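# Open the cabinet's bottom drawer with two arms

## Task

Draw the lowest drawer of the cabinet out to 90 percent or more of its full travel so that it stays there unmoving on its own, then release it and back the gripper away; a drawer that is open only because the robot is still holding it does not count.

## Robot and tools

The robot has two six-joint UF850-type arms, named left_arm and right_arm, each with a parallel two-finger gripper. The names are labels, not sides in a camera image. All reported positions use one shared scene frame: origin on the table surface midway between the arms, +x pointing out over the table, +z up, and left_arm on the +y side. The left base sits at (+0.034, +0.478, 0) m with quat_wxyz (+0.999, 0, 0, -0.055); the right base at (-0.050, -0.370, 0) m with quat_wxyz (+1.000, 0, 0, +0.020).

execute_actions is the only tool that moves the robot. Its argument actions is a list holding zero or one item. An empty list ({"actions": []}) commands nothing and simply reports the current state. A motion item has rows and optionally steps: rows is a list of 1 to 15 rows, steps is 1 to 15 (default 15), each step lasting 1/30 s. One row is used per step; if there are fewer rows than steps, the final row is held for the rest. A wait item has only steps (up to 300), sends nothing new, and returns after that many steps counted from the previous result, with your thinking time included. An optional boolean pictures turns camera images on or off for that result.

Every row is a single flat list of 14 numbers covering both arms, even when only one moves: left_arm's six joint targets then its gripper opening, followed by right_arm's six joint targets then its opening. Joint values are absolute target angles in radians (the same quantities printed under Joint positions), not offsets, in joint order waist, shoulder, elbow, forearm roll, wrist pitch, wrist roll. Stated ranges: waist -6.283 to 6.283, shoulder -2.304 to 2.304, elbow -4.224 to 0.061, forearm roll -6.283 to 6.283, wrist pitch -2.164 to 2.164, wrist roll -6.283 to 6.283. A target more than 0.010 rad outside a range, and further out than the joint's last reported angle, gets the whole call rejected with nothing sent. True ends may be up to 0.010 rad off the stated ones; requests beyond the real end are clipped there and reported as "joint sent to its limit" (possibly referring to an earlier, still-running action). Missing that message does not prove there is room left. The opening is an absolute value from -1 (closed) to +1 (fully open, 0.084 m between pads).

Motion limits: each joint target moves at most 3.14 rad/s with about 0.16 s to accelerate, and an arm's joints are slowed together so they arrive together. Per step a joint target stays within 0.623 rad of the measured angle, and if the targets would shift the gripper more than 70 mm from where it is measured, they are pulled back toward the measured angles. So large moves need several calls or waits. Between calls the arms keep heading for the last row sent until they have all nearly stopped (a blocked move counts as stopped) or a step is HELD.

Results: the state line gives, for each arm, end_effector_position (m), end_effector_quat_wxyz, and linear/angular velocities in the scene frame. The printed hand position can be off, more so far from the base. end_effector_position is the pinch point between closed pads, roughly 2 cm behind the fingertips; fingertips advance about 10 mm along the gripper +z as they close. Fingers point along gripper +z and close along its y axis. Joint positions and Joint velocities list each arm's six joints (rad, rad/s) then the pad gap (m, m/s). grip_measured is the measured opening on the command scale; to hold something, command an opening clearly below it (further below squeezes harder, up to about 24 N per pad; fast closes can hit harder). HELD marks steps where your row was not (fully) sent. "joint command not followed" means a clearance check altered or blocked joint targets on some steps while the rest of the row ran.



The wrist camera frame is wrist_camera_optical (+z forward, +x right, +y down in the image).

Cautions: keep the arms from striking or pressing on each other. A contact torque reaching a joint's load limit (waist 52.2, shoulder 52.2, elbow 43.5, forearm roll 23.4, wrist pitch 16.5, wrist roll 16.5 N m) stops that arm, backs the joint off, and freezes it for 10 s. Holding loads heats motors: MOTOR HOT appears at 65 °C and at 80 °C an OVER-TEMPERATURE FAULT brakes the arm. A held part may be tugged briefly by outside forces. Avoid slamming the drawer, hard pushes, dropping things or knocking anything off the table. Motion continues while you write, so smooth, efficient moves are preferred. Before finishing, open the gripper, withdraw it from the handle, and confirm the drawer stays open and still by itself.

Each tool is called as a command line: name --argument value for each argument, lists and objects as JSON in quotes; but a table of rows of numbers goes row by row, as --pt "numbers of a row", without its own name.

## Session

execute_actions --actions '[]'

Scene clock: 0.00 s of 3900.00 s.
left_arm: end_effector_position=(+0.2059, +0.6917, +0.2163) grip_measured=+1.00 end_effector_quat_wxyz=(-0.142, +0.987, +0.054, -0.046) end_effector_velocity=(+0.000, +0.000, +0.000) end_effector_angular_velocity=(+0.001, -0.001, -0.001) | right_arm: end_effector_position=(+0.5667, +0.0679, +0.3363) grip_measured=+1.00 end_effector_quat_wxyz=(-0.084, -0.507, +0.811, -0.281) end_effector_velocity=(+0.000, -0.000, +0.000) end_effector_angular_velocity=(+0.000, -0.000, +0.000)
Joint positions: left_arm=[ 0.747  0.256 -0.275  0.601 -0.528  0.006  0.084] | right_arm=[ 0.737 -1.193 -2.494 -0.512 -1.613  2.861  0.084]
Joint velocities: left_arm=[-0.001  0.001 -0.     0.001  0.001 -0.001 -0.   ] | right_arm=[-0.  0. -0. -0.  0. -0.  0.]
Motor temperatures (°C, as the motors report them): left_arm=[22 22 24 26 24 30] | right_arm=[23 22 23 25 24 27]

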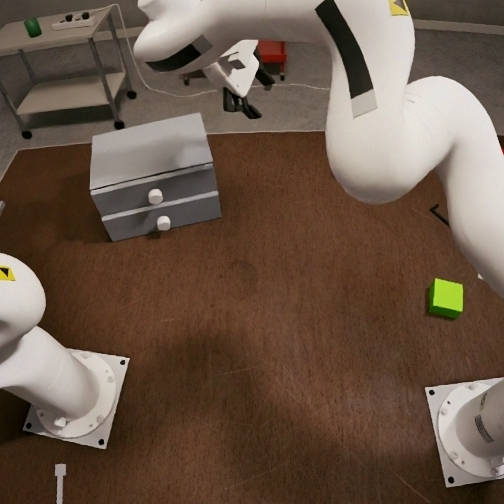

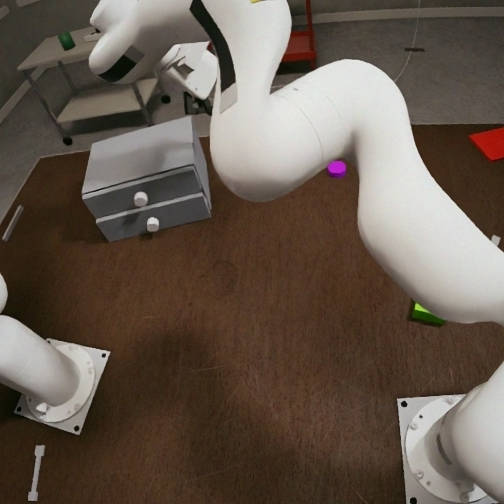

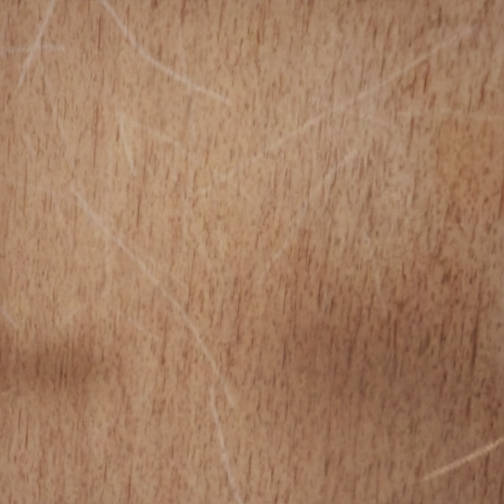

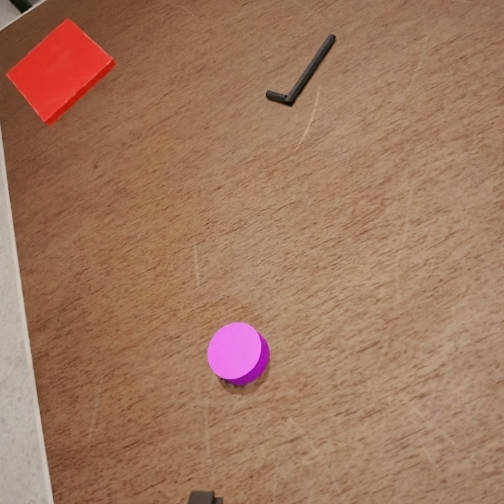

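zoom_image --camera "cam_head_left" --region '[80, 100, 240, 260]'

zoom_image --camera "cam_head_right" --region '[70, 100, 230, 260]'

zoom_image --camera "cam_head_left" --region '[0, 320, 184, 504]'

zoom_image --camera "cam_head_left" --region '[354, 354, 504, 504]'

Region (80, 100, 240, 260) of cam_head_left's 504x504 image, scaled by 3.150, with more detail than that image has.

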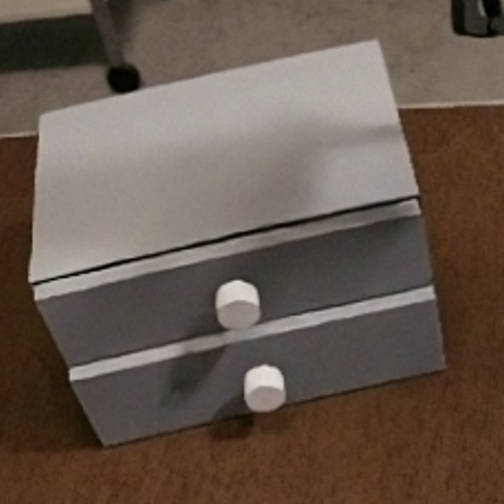

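Region (70, 100, 230, 260) of cam_head_right's 504x504 image, scaled by 3.150, with more detail than that image has.

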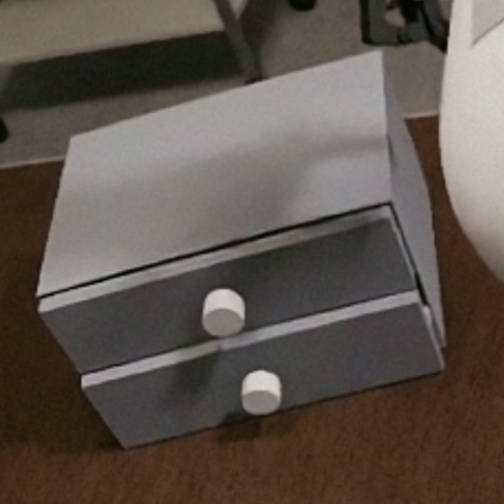

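Region (0, 320, 184, 504) of cam_head_left's 504x504 image, scaled by 2.739, with more detail than that image has.

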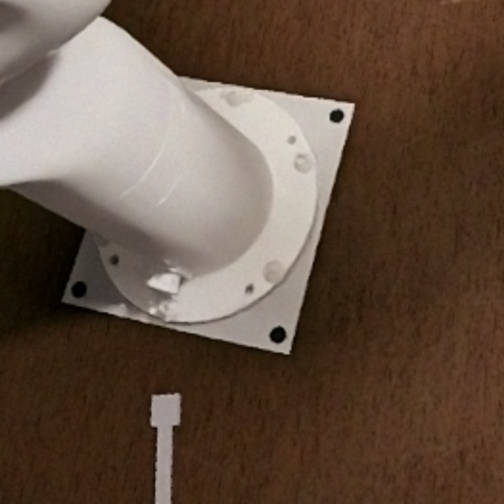

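Region (354, 354, 504, 504) of cam_head_left's 504x504 image, scaled by 3.360, with more detail than that image has.

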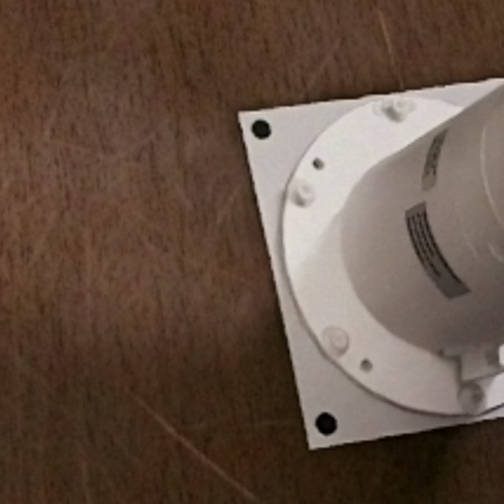

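execute_actions --actions '[{"rows": [ [0.7465,0.256,-0.275,0.6004,-0.528,0.006,1,0.737,-1.193,-2.494,-0.512,-1.613,2.861,1], [0.7427,0.256,-0.275,0.5966,-0.528,0.006,1,0.7368,-1.1927,-2.4935,-0.512,-1.613,2.861,1], [0.7330,0.256,-0.275,0.5867,-0.528,0.006,1,0.7362,-1.1920,-2.4923,-0.512,-1.613,2.861,1], [0.7156,0.256,-0.275,0.5688,-0.528,0.006,1,0.7352,-1.1906,-2.4900,-0.512,-1.613,2.861,1], [0.6899,0.256,-0.275,0.5424,-0.528,0.006,1,0.7337,-1.1885,-2.4864,-0.512,-1.613,2.861,1], [0.6564,0.256,-0.275,0.5081,-0.528,0.006,1,0.7314,-1.1854,-2.4812,-0.512,-1.613,2.861,1], [0.6170,0.256,-0.275,0.4676,-0.528,0.006,1,0.7284,-1.1813,-2.4744,-0.512,-1.613,2.861,1], [0.5744,0.256,-0.275,0.4239,-0.528,0.006,1,0.7245,-1.1761,-2.4656,-0.512,-1.613,2.861,1], [0.5312,0.256,-0.275,0.3797,-0.5279,0.006,1,0.7198,-1.1697,-2.4549,-0.512,-1.613,2.861,1], [0.4880,0.256,-0.275,0.3354,-0.5271,0.006,1,0.7142,-1.1621,-2.4421,-0.512,-1.613,2.861,1], [0.4449,0.256,-0.275,0.2911,-0.5250,0.006,1,0.7076,-1.1532,-2.4272,-0.512,-1.613,2.861,1], [0.4017,0.256,-0.275,0.2469,-0.5211,0.006,1,0.7002,-1.1430,-2.4102,-0.512,-1.613,2.861,1], [0.3585,0.256,-0.275,0.2026,-0.5149,0.006,1,0.6918,-1.1316,-2.3911,-0.512,-1.613,2.861,1], [0.3154,0.256,-0.275,0.1583,-0.5060,0.006,1,0.6824,-1.1190,-2.3699,-0.512,-1.613,2.861,1], [0.2722,0.2559,-0.275,0.1141,-0.4942,0.006,1,0.6723,-1.1051,-2.3467,-0.512,-1.613,2.861,1] ], "steps": 15}]' --pictures false

execute_actions --actions '[{"rows": [ [0.2291,0.2551,-0.2751,0.0698,-0.4792,0.0057,1,0.6612,-1.0902,-2.3216,-0.512,-1.613,2.861,1], [0.1859,0.2532,-0.2755,0.0255,-0.4607,0.0050,1,0.6494,-1.0741,-2.2947,-0.512,-1.613,2.861,1], [0.1427,0.2496,-0.2761,-0.0187,-0.4387,0.0037,1,0.6368,-1.0571,-2.2661,-0.512,-1.613,2.861,1], [0.0996,0.2440,-0.2771,-0.0630,-0.4131,0.0016,1,0.6236,-1.0391,-2.2360,-0.512,-1.613,2.861,1], [0.0564,0.2359,-0.2785,-0.1073,-0.3838,-0.0014,1,0.6097,-1.0203,-2.2045,-0.512,-1.613,2.861,1], [0.0132,0.2253,-0.2804,-0.1515,-0.3509,-0.0053,1,0.5954,-1.0008,-2.1718,-0.512,-1.613,2.861,1], [-0.0299,0.2118,-0.2827,-0.1958,-0.3144,-0.0102,1,0.5805,-0.9807,-2.1381,-0.512,-1.613,2.861,1], [-0.0731,0.1954,-0.2856,-0.2401,-0.2745,-0.0162,1,0.5654,-0.9601,-2.1036,-0.512,-1.613,2.861,1], [-0.1162,0.1760,-0.2890,-0.2843,-0.2313,-0.0234,1,0.5499,-0.9391,-2.0684,-0.512,-1.613,2.861,1], [-0.1594,0.1535,-0.2930,-0.3286,-0.1850,-0.0316,1,0.5342,-0.9179,-2.0328,-0.512,-1.613,2.861,1], [-0.2026,0.1281,-0.2974,-0.3729,-0.1358,-0.0409,1,0.5185,-0.8965,-1.9970,-0.512,-1.613,2.861,1], [-0.2457,0.0997,-0.3024,-0.4171,-0.0839,-0.0513,1,0.5028,-0.8751,-1.9612,-0.512,-1.613,2.861,1], [-0.2889,0.0686,-0.3078,-0.4614,-0.0297,-0.0627,1,0.4871,-0.8539,-1.9256,-0.512,-1.613,2.861,1], [-0.3321,0.0349,-0.3137,-0.5057,0.0266,-0.0751,1,0.4716,-0.8329,-1.8904,-0.512,-1.613,2.861,1], [-0.3752,-0.0012,-0.3201,-0.5499,0.0846,-0.0883,1,0.4565,-0.8123,-1.8559,-0.512,-1.613,2.861,1] ], "steps": 15}]' --pictures false

execute_actions --actions '[{"rows": [ [-0.4184,-0.0394,-0.3268,-0.5942,0.1440,-0.1024,1,0.4416,-0.7922,-1.8222,-0.512,-1.613,2.861,1], [-0.4615,-0.0796,-0.3338,-0.6385,0.2046,-0.1171,1,0.4273,-0.7727,-1.7895,-0.512,-1.613,2.861,1], [-0.5047,-0.1214,-0.3411,-0.6827,0.2659,-0.1325,1,0.4134,-0.7539,-1.7580,-0.512,-1.613,2.861,1], [-0.5479,-0.1646,-0.3487,-0.7270,0.3275,-0.1483,1,0.4002,-0.7359,-1.7279,-0.512,-1.613,2.861,1], [-0.5909,-0.2087,-0.3564,-0.7712,0.3891,-0.1645,1,0.3876,-0.7189,-1.6993,-0.512,-1.613,2.861,1], [-0.6333,-0.2535,-0.3643,-0.8146,0.4504,-0.1809,1,0.3758,-0.7028,-1.6724,-0.512,-1.613,2.861,1], [-0.6744,-0.2987,-0.3722,-0.8568,0.5110,-0.1975,1,0.3647,-0.6879,-1.6473,-0.512,-1.613,2.861,1], [-0.7137,-0.3439,-0.3801,-0.8971,0.5704,-0.2141,1,0.3546,-0.6740,-1.6241,-0.512,-1.613,2.861,1], [-0.7505,-0.3887,-0.3880,-0.9348,0.6284,-0.2305,1,0.3452,-0.6614,-1.6029,-0.512,-1.613,2.861,1], [-0.7844,-0.4328,-0.3957,-0.9696,0.6847,-0.2467,1,0.3368,-0.6500,-1.5838,-0.512,-1.613,2.861,1], [-0.8151,-0.4760,-0.4033,-1.0011,0.7389,-0.2625,1,0.3294,-0.6398,-1.5668,-0.512,-1.613,2.861,1], [-0.8423,-0.5178,-0.4106,-1.0290,0.7908,-0.2779,1,0.3228,-0.6309,-1.5519,-0.512,-1.613,2.861,1], [-0.8657,-0.5580,-0.4176,-1.0530,0.8400,-0.2926,1,0.3172,-0.6233,-1.5391,-0.512,-1.613,2.861,1], [-0.8854,-0.5962,-0.4243,-1.0732,0.8863,-0.3067,1,0.3125,-0.6169,-1.5284,-0.512,-1.613,2.861,1], [-0.9014,-0.6323,-0.4307,-1.0896,0.9295,-0.3199,1,0.3086,-0.6117,-1.5196,-0.512,-1.613,2.861,1] ], "steps": 15}]' --pictures false

execute_actions --actions '[{"rows": [ [-0.9139,-0.6660,-0.4366,-1.1024,0.9694,-0.3323,1,0.3056,-0.6076,-1.5128,-0.512,-1.613,2.861,1], [-0.9231,-0.6971,-0.4420,-1.1119,1.0059,-0.3437,1,0.3033,-0.6045,-1.5076,-0.512,-1.613,2.861,1], [-0.9295,-0.7255,-0.4470,-1.1184,1.0388,-0.3541,1,0.3018,-0.6024,-1.5040,-0.512,-1.613,2.861,1], [-0.9334,-0.7509,-0.4514,-1.1224,1.0681,-0.3634,1,0.3008,-0.6010,-1.5017,-0.512,-1.613,2.861,1], [-0.9354,-0.7734,-0.4554,-1.1245,1.0937,-0.3716,1,0.3002,-0.6003,-1.5005,-0.512,-1.613,2.861,1], [-0.9362,-0.7928,-0.4588,-1.1253,1.1157,-0.3788,1,0.3,-0.6,-1.5,-0.512,-1.613,2.861,1], [-0.9363,-0.8092,-0.4617,-1.1254,1.1342,-0.3848,1,0.3,-0.6,-1.5,-0.512,-1.613,2.861,1], [-0.9363,-0.8227,-0.4640,-1.1254,1.1492,-0.3897,1,0.3,-0.6,-1.5,-0.512,-1.613,2.861,1], [-0.9363,-0.8333,-0.4659,-1.1254,1.1610,-0.3936,1,0.3,-0.6,-1.5,-0.512,-1.613,2.861,1], [-0.9363,-0.8414,-0.4673,-1.1254,1.1699,-0.3966,1,0.3,-0.6,-1.5,-0.512,-1.613,2.861,1], [-0.9363,-0.8470,-0.4683,-1.1254,1.1761,-0.3987,1,0.3,-0.6,-1.5,-0.512,-1.613,2.861,1], [-0.9363,-0.8506,-0.4689,-1.1254,1.1800,-0.4000,1,0.3,-0.6,-1.5,-0.512,-1.613,2.861,1], [-0.9363,-0.8525,-0.4693,-1.1254,1.1821,-0.4007,1,0.3,-0.6,-1.5,-0.512,-1.613,2.861,1], [-0.9363,-0.8533,-0.4694,-1.1254,1.1829,-0.4010,1,0.3,-0.6,-1.5,-0.512,-1.613,2.861,1], [-0.9363,-0.8534,-0.4694,-1.1254,1.1830,-0.4010,1,0.3,-0.6,-1.5,-0.512,-1.613,2.861,1] ], "steps": 15}]' --pictures false

execute_actions --actions '[{"steps": 12}]'

Scene clock: 120.50 s of 3900.00 s.
left_arm: end_effector_position=(+0.2585, +0.6017, +0.2085) grip_measured=+1.00 end_effector_quat_wxyz=(-0.078, +0.996, +0.040, -0.010) end_effector_velocity=(+0.174, -0.383, -0.022) end_effector_angular_velocity=(-0.530, -0.305, -0.145) | right_arm: end_effector_position=(+0.5718, +0.0392, +0.3408) grip_measured=+1.00 end_effector_quat_wxyz=(-0.103, -0.496, +0.815, -0.282) end_effector_velocity=(+0.026, -0.182, +0.028) end_effector_angular_velocity=(-0.128, +0.138, -0.206)
Joint positions: left_arm=[ 0.467  0.256 -0.275  0.314 -0.523  0.006  0.084] | right_arm=[ 0.704 -1.148 -2.419 -0.512 -1.613  2.861  0.084]
Joint velocities: left_arm=[-1.108 -0.     0.001 -1.136  0.106  0.     0.   ] | right_arm=[-0.207  0.28   0.467 -0.001 -0.     0.     0.   ]
Motor temperatures (°C, as the motors report them): left_arm=[22 22 24 26 24 30] | right_arm=[23 23 23 25 24 27]
Steps of this call (steps 1 to 90: nothing new was sent; then 117.00 s passed at rest; steps 91 to 105: all 15 steps of this action). Readings (joint positions):
91: left_arm=[0.747 0.256 -0.275 0.601 -0.528 0.006] | right_arm=[0.737 -1.193 -2.494 -0.512 -1.613 2.861]
92: left_arm=[0.747 0.256 -0.275 0.600 -0.528 0.006] | right_arm=[0.737 -1.193 -2.494 -0.512 -1.613 2.861]
94: left_arm=[0.744 0.256 -0.275 0.597 -0.528 0.006] | right_arm=[0.737 -1.193 -2.494 -0.512 -1.613 2.861]
98: left_arm=[0.696 0.256 -0.275 0.549 -0.528 0.006] | right_arm=[0.733 -1.188 -2.485 -0.512 -1.613 2.861]
105: the state above

Scene clock: 121.00 s of 3900.00 s.
left_arm: end_effector_position=(+0.3400, +0.4066, +0.1945) grip_measured=+1.00 end_effector_quat_wxyz=(+0.052, +0.992, +0.036, +0.105) end_effector_velocity=(+0.147, -0.378, -0.072) end_effector_angular_velocity=(-0.411, -0.541, +0.221) | right_arm: end_effector_position=(+0.5640, -0.1230, +0.3625) grip_measured=+1.00 end_effector_quat_wxyz=(-0.205, -0.432, +0.833, -0.279) end_effector_velocity=(-0.093, -0.392, +0.045) end_effector_angular_velocity=(-0.210, +0.333, -0.432)
Joint positions: left_arm=[-0.076  0.165 -0.291 -0.243 -0.234 -0.028  0.084] | right_arm=[ 0.525 -0.906 -2.012 -0.512 -1.613  2.861  0.084]
Joint velocities: left_arm=[-1.101 -0.542 -0.095 -1.129  1.098 -0.197  0.   ] | right_arm=[-0.432  0.587  0.981  0.     0.     0.     0.   ]
Motor temperatures (°C, as the motors report them): left_arm=[22 22 24 26 24 30] | right_arm=[23 23 23 25 24 27]
Steps of this call (steps 1 to 15: all 15 steps of this action). Readings (joint positions):
1: left_arm=[0.430 0.256 -0.275 0.276 -0.518 0.006] | right_arm=[0.697 -1.138 -2.402 -0.512 -1.613 2.861]
2: left_arm=[0.393 0.256 -0.275 0.238 -0.512 0.006] | right_arm=[0.689 -1.127 -2.384 -0.512 -1.613 2.861]
4: left_arm=[0.321 0.255 -0.275 0.164 -0.495 0.006] | right_arm=[0.670 -1.102 -2.342 -0.512 -1.613 2.861]
8: left_arm=[0.177 0.244 -0.277 0.017 -0.434 0.002] | right_arm=[0.624 -1.040 -2.237 -0.512 -1.613 2.861]
15: the state above

Scene clock: 121.50 s of 3900.00 s.
left_arm: end_effector_position=(+0.3756, +0.2691, +0.1028) grip_measured=+1.00 end_effector_quat_wxyz=(+0.029, +0.946, +0.143, +0.291) end_effector_velocity=(-0.035, -0.063, -0.268) end_effector_angular_velocity=(+0.786, -1.223, +0.561) | right_arm: end_effector_position=(+0.4880, -0.2880, +0.3769) grip_measured=+1.00 end_effector_quat_wxyz=(-0.312, -0.363, +0.840, -0.257) end_effector_velocity=(-0.127, -0.175, +0.010) end_effector_angular_velocity=(-0.074, +0.192, -0.222)
Joint positions: left_arm=[-0.701 -0.364 -0.384 -0.884  0.58  -0.221  0.084] | right_arm=[ 0.333 -0.645 -1.576 -0.512 -1.613  2.861  0.084]
Joint velocities: left_arm=[-1.373 -1.632 -0.283 -1.408  2.163 -0.593 -0.   ] | right_arm=[-0.221  0.302  0.509  0.001  0.001  0.     0.   ]
Motor temperatures (°C, as the motors report them): left_arm=[22 22 24 26 24 30] | right_arm=[23 23 23 25 24 27]
Steps of this call (steps 1 to 15: all 15 steps of this action). Readings (joint positions):
1: left_arm=[-0.113 0.146 -0.294 -0.281 -0.196 -0.035] | right_arm=[0.510 -0.886 -1.980 -0.512 -1.613 2.861]
2: left_arm=[-0.150 0.124 -0.298 -0.319 -0.156 -0.042] | right_arm=[0.496 -0.866 -1.947 -0.512 -1.613 2.861]
4: left_arm=[-0.225 0.076 -0.307 -0.396 -0.069 -0.060] | right_arm=[0.468 -0.828 -1.882 -0.512 -1.613 2.861]
8: left_arm=[-0.385 -0.048 -0.329 -0.560 0.131 -0.106] | right_arm=[0.411 -0.751 -1.752 -0.512 -1.613 2.861]
15: the state above

Scene clock: 122.00 s of 3900.00 s.
left_arm: end_effector_position=(+0.3756, +0.2938, +0.0486) grip_measured=+1.00 end_effector_quat_wxyz=(-0.063, +0.862, +0.115, +0.490) end_effector_velocity=(+0.005, +0.016, -0.015) end_effector_angular_velocity=(+0.080, -0.139, -0.033) | right_arm: end_effector_position=(+0.4682, -0.3136, +0.3781) grip_measured=+1.00 end_effector_quat_wxyz=(-0.330, -0.351, +0.839, -0.251) end_effector_velocity=(-0.002, -0.002, +0.000) end_effector_angular_velocity=(-0.001, +0.002, -0.003)
Joint positions: left_arm=[-0.934 -0.837 -0.466 -1.123  1.164 -0.395  0.084] | right_arm=[ 0.3   -0.6   -1.501 -0.512 -1.613  2.861  0.084]
Joint velocities: left_arm=[-0.02  -0.172 -0.033 -0.02   0.2   -0.065  0.   ] | right_arm=[-0.003  0.004  0.006  0.    -0.    -0.    -0.   ]
Motor temperatures (°C, as the motors report them): left_arm=[22 22 24 26 24 30] | right_arm=[23 23 23 25 24 27]
Steps of this call (steps 1 to 15: all 15 steps of this action). Readings (joint positions):
1: left_arm=[-0.745 -0.418 -0.394 -0.929 0.651 -0.241] | right_arm=[0.327 -0.636 -1.560 -0.512 -1.613 2.861]
2: left_arm=[-0.785 -0.472 -0.403 -0.970 0.720 -0.261] | right_arm=[0.321 -0.628 -1.547 -0.512 -1.613 2.861]
4: left_arm=[-0.849 -0.571 -0.419 -1.036 0.845 -0.297] | right_arm=[0.312 -0.616 -1.527 -0.512 -1.613 2.861]
8: left_arm=[-0.914 -0.722 -0.446 -1.102 1.030 -0.352] | right_arm=[0.303 -0.604 -1.507 -0.512 -1.613 2.861]
15: the state above

Scene clock: 122.40 s of 3900.00 s.
left_arm: end_effector_position=(+0.3760, +0.2953, +0.0471) grip_measured=+1.00 end_effector_quat_wxyz=(-0.064, +0.859, +0.112, +0.496) end_effector_velocity=(-0.000, +0.001, -0.001) end_effector_angular_velocity=(+0.002, -0.001, +0.000) | right_arm: end_effector_position=(+0.4681, -0.3139, +0.3782) grip_measured=+1.00 end_effector_quat_wxyz=(-0.330, -0.351, +0.839, -0.251) end_effector_velocity=(+0.001, +0.000, +0.001) end_effector_angular_velocity=(+0.000, -0.003, +0.000)
Joint positions: left_arm=[-0.936 -0.853 -0.469 -1.125  1.183 -0.401  0.084] | right_arm=[ 0.3   -0.6   -1.5   -0.512 -1.613  2.861  0.084]
Joint velocities: left_arm=[-0.    -0.004 -0.001 -0.001  0.003 -0.001  0.   ] | right_arm=[-0.     0.    -0.002 -0.001  0.     0.    -0.   ]
Motor temperatures (°C, as the motors report them): left_arm=[22 22 24 26 24 30] | right_arm=[23 23 23 25 24 27]
Steps of this call (steps 1 to 12: the robot went on to your last target). Readings (joint positions):
1: left_arm=[-0.934 -0.842 -0.467 -1.124 1.170 -0.397] | right_arm=[0.300 -0.600 -1.501 -0.512 -1.613 2.861]
2: left_arm=[-0.935 -0.845 -0.468 -1.124 1.174 -0.398] | right_arm=[0.300 -0.600 -1.500 -0.512 -1.613 2.861]
4: left_arm=[-0.935 -0.849 -0.469 -1.125 1.179 -0.400] | right_arm=[0.300 -0.600 -1.500 -0.512 -1.613 2.861]
8: left_arm=[-0.936 -0.852 -0.469 -1.125 1.182 -0.401] | right_arm=[0.300 -0.600 -1.500 -0.512 -1.613 2.861]
12: the state above

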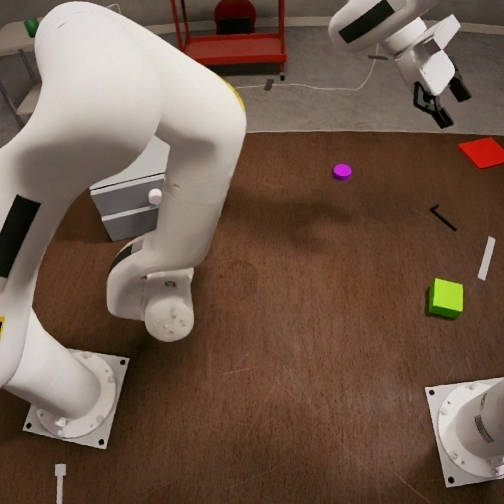

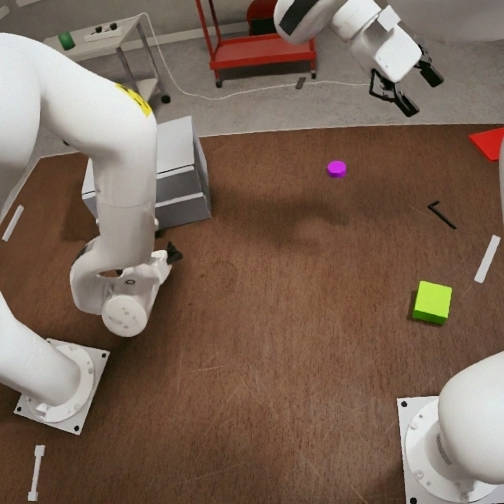

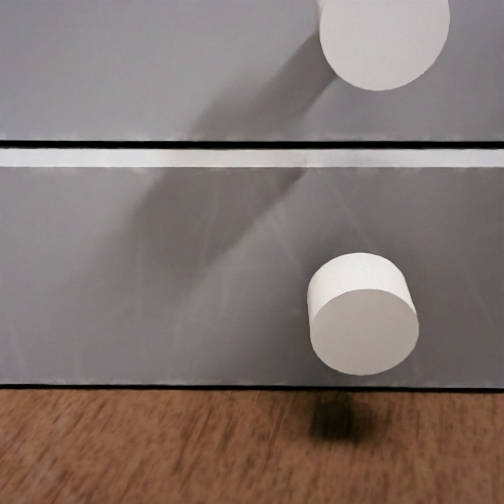

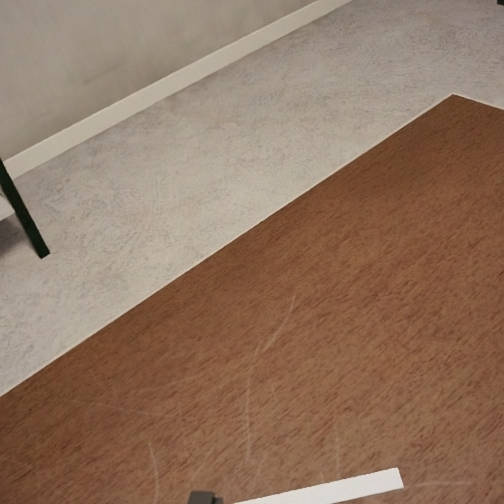

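execute_actions --actions '[]'

zoom_image --camera "cam_left_wrist" --region '[280, 230, 460, 410]'

zoom_image --camera "cam_left_wrist" --region '[0, 100, 504, 220]'

zoom_image --camera "cam_left_wrist" --region '[0, 340, 504, 440]'

Scene clock: 135.37 s of 3900.00 s.
left_arm: end_effector_position=(+0.3759, +0.2954, +0.0470) grip_measured=+1.00 end_effector_quat_wxyz=(-0.064, +0.859, +0.112, +0.496) end_effector_velocity=(+0.000, -0.000, +0.000) end_effector_angular_velocity=(-0.001, -0.003, -0.000) | right_arm: end_effector_position=(+0.4681, -0.3139, +0.3782) grip_measured=+1.00 end_effector_quat_wxyz=(-0.330, -0.351, +0.839, -0.251) end_effector_velocity=(-0.000, -0.000, -0.000) end_effector_angular_velocity=(-0.000, +0.001, -0.000)
Joint positions: left_arm=[-0.936 -0.853 -0.469 -1.125  1.183 -0.401  0.084] | right_arm=[ 0.3   -0.6   -1.5   -0.512 -1.613  2.861  0.084]
Joint velocities: left_arm=[-0.001 -0.    -0.    -0.001  0.002 -0.002 -0.   ] | right_arm=[-0.    -0.     0.001  0.    -0.    -0.     0.   ]
Motor temperatures (°C, as the motors report them): left_arm=[22 22 24 26 24 30] | right_arm=[23 23 23 25 24 27]
Steps of this call (steps 1 to 30: the robot went on to your last target; steps 31 to 100: nothing new was sent; then 9.63 s passed at rest). Readings (joint positions):
1: left_arm=[-0.936 -0.853 -0.469 -1.125 1.183 -0.401] | right_arm=[0.300 -0.600 -1.500 -0.512 -1.613 2.861]
2: left_arm=[-0.936 -0.853 -0.469 -1.125 1.183 -0.401] | right_arm=[0.300 -0.600 -1.500 -0.512 -1.613 2.861]
4: left_arm=[-0.936 -0.853 -0.469 -1.125 1.183 -0.401] | right_arm=[0.300 -0.600 -1.500 -0.512 -1.613 2.861]
8: left_arm=[-0.936 -0.853 -0.469 -1.125 1.183 -0.401] | right_arm=[0.300 -0.600 -1.500 -0.512 -1.613 2.861]
100: the state above
All arms were judged still, so your last target was given up. Only a new action makes them travel on or press farther. Fingers that are still opening or closing keep moving.

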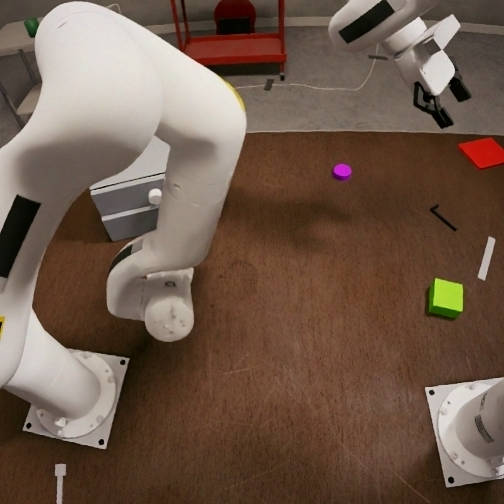

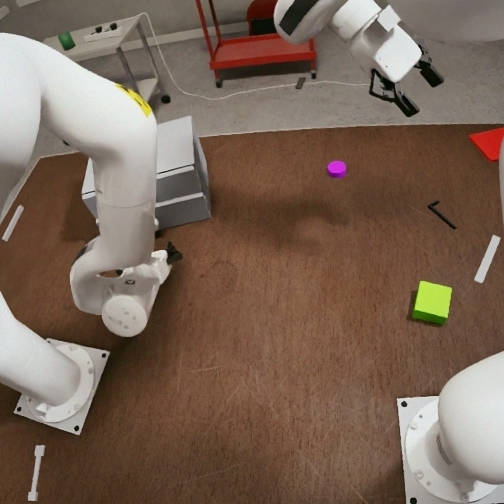

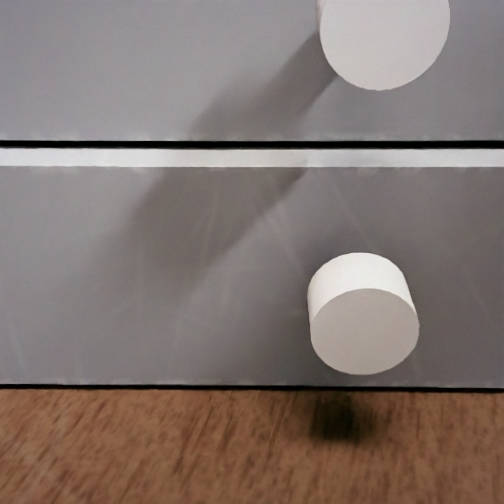

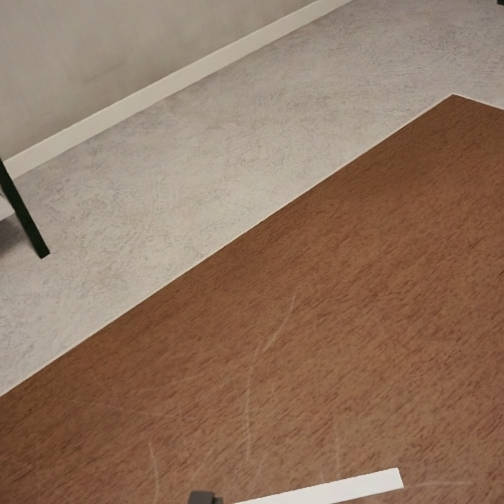

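Region (280, 230, 460, 410) of cam_left_wrist's 504x504 image, scaled by 2.800, with more detail than that image has.

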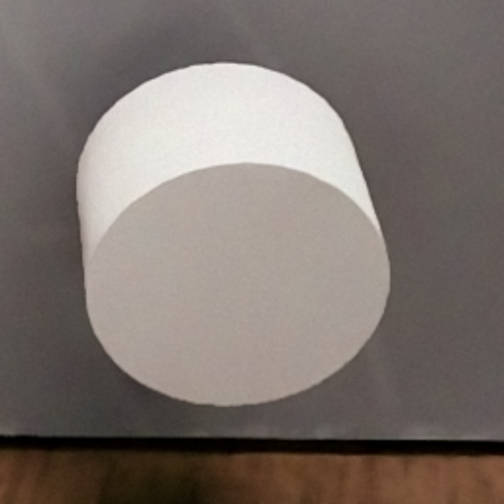

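Region (0, 100, 504, 220) of cam_left_wrist's 504x504 image, scaled by 1.000; it fills the top 120 rows of this view, and the rest is white.

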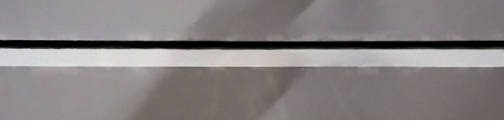

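Region (0, 340, 504, 440) of cam_left_wrist's 504x504 image, scaled by 1.000; it fills the top 100 rows of this view, and the rest is white.

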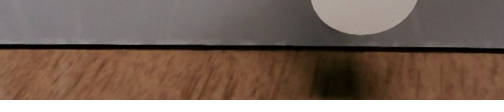

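zoom_image --camera "cam_left_wrist" --region '[0, 125, 60, 185]'

zoom_image --camera "cam_left_wrist" --region '[444, 125, 504, 185]'

zoom_image --camera "cam_left_wrist" --region '[0, 360, 60, 420]'

zoom_image --camera "cam_left_wrist" --region '[444, 360, 504, 420]'

zoom_image --camera "cam_left_wrist" --region '[340, 125, 400, 185]'

zoom_image --camera "cam_left_wrist" --region '[300, 0, 470, 110]'

Region (0, 125, 60, 185) of cam_left_wrist's 504x504 image, scaled by 8.400, with more detail than that image has.

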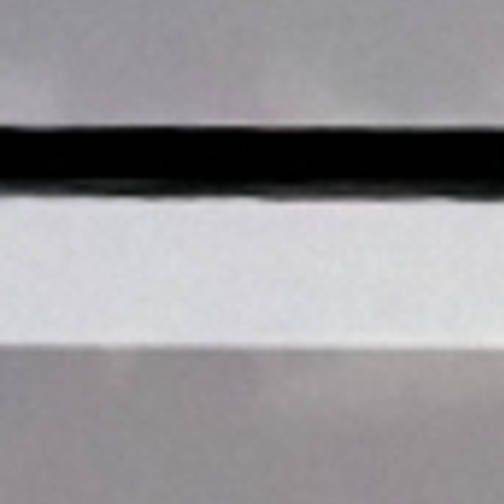

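Region (444, 125, 504, 185) of cam_left_wrist's 504x504 image, scaled by 8.400, with more detail than that image has.

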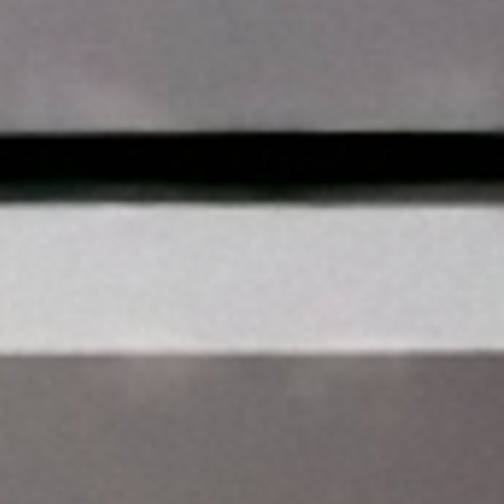

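Region (0, 360, 60, 420) of cam_left_wrist's 504x504 image, scaled by 8.400, with more detail than that image has.

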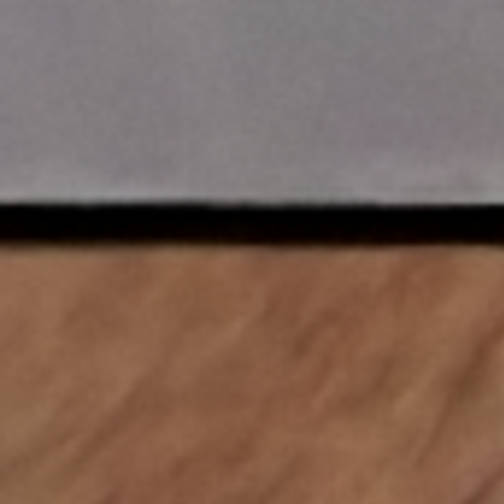

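Region (444, 360, 504, 420) of cam_left_wrist's 504x504 image, scaled by 8.400, with more detail than that image has.

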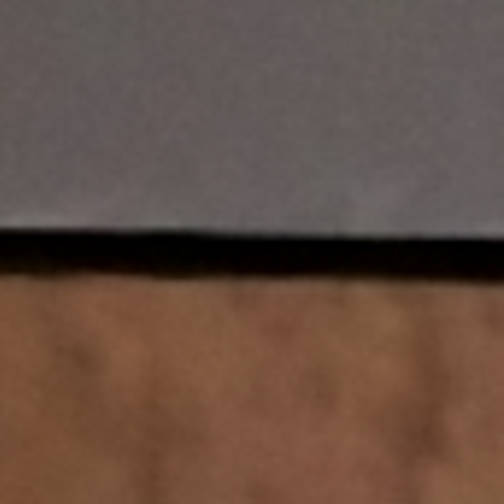

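Region (340, 125, 400, 185) of cam_left_wrist's 504x504 image, scaled by 8.400, with more detail than that image has.

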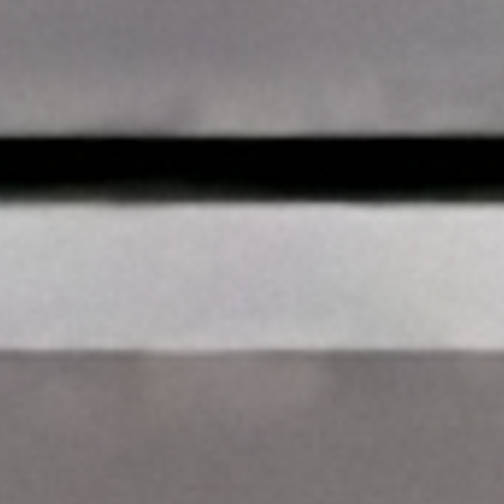

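Region (300, 0, 470, 110) of cam_left_wrist's 504x504 image, scaled by 2.965, with more detail than that image has; it fills the top 326 rows of this view, and the rest is white.

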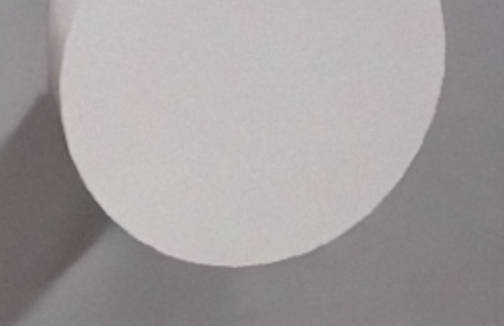

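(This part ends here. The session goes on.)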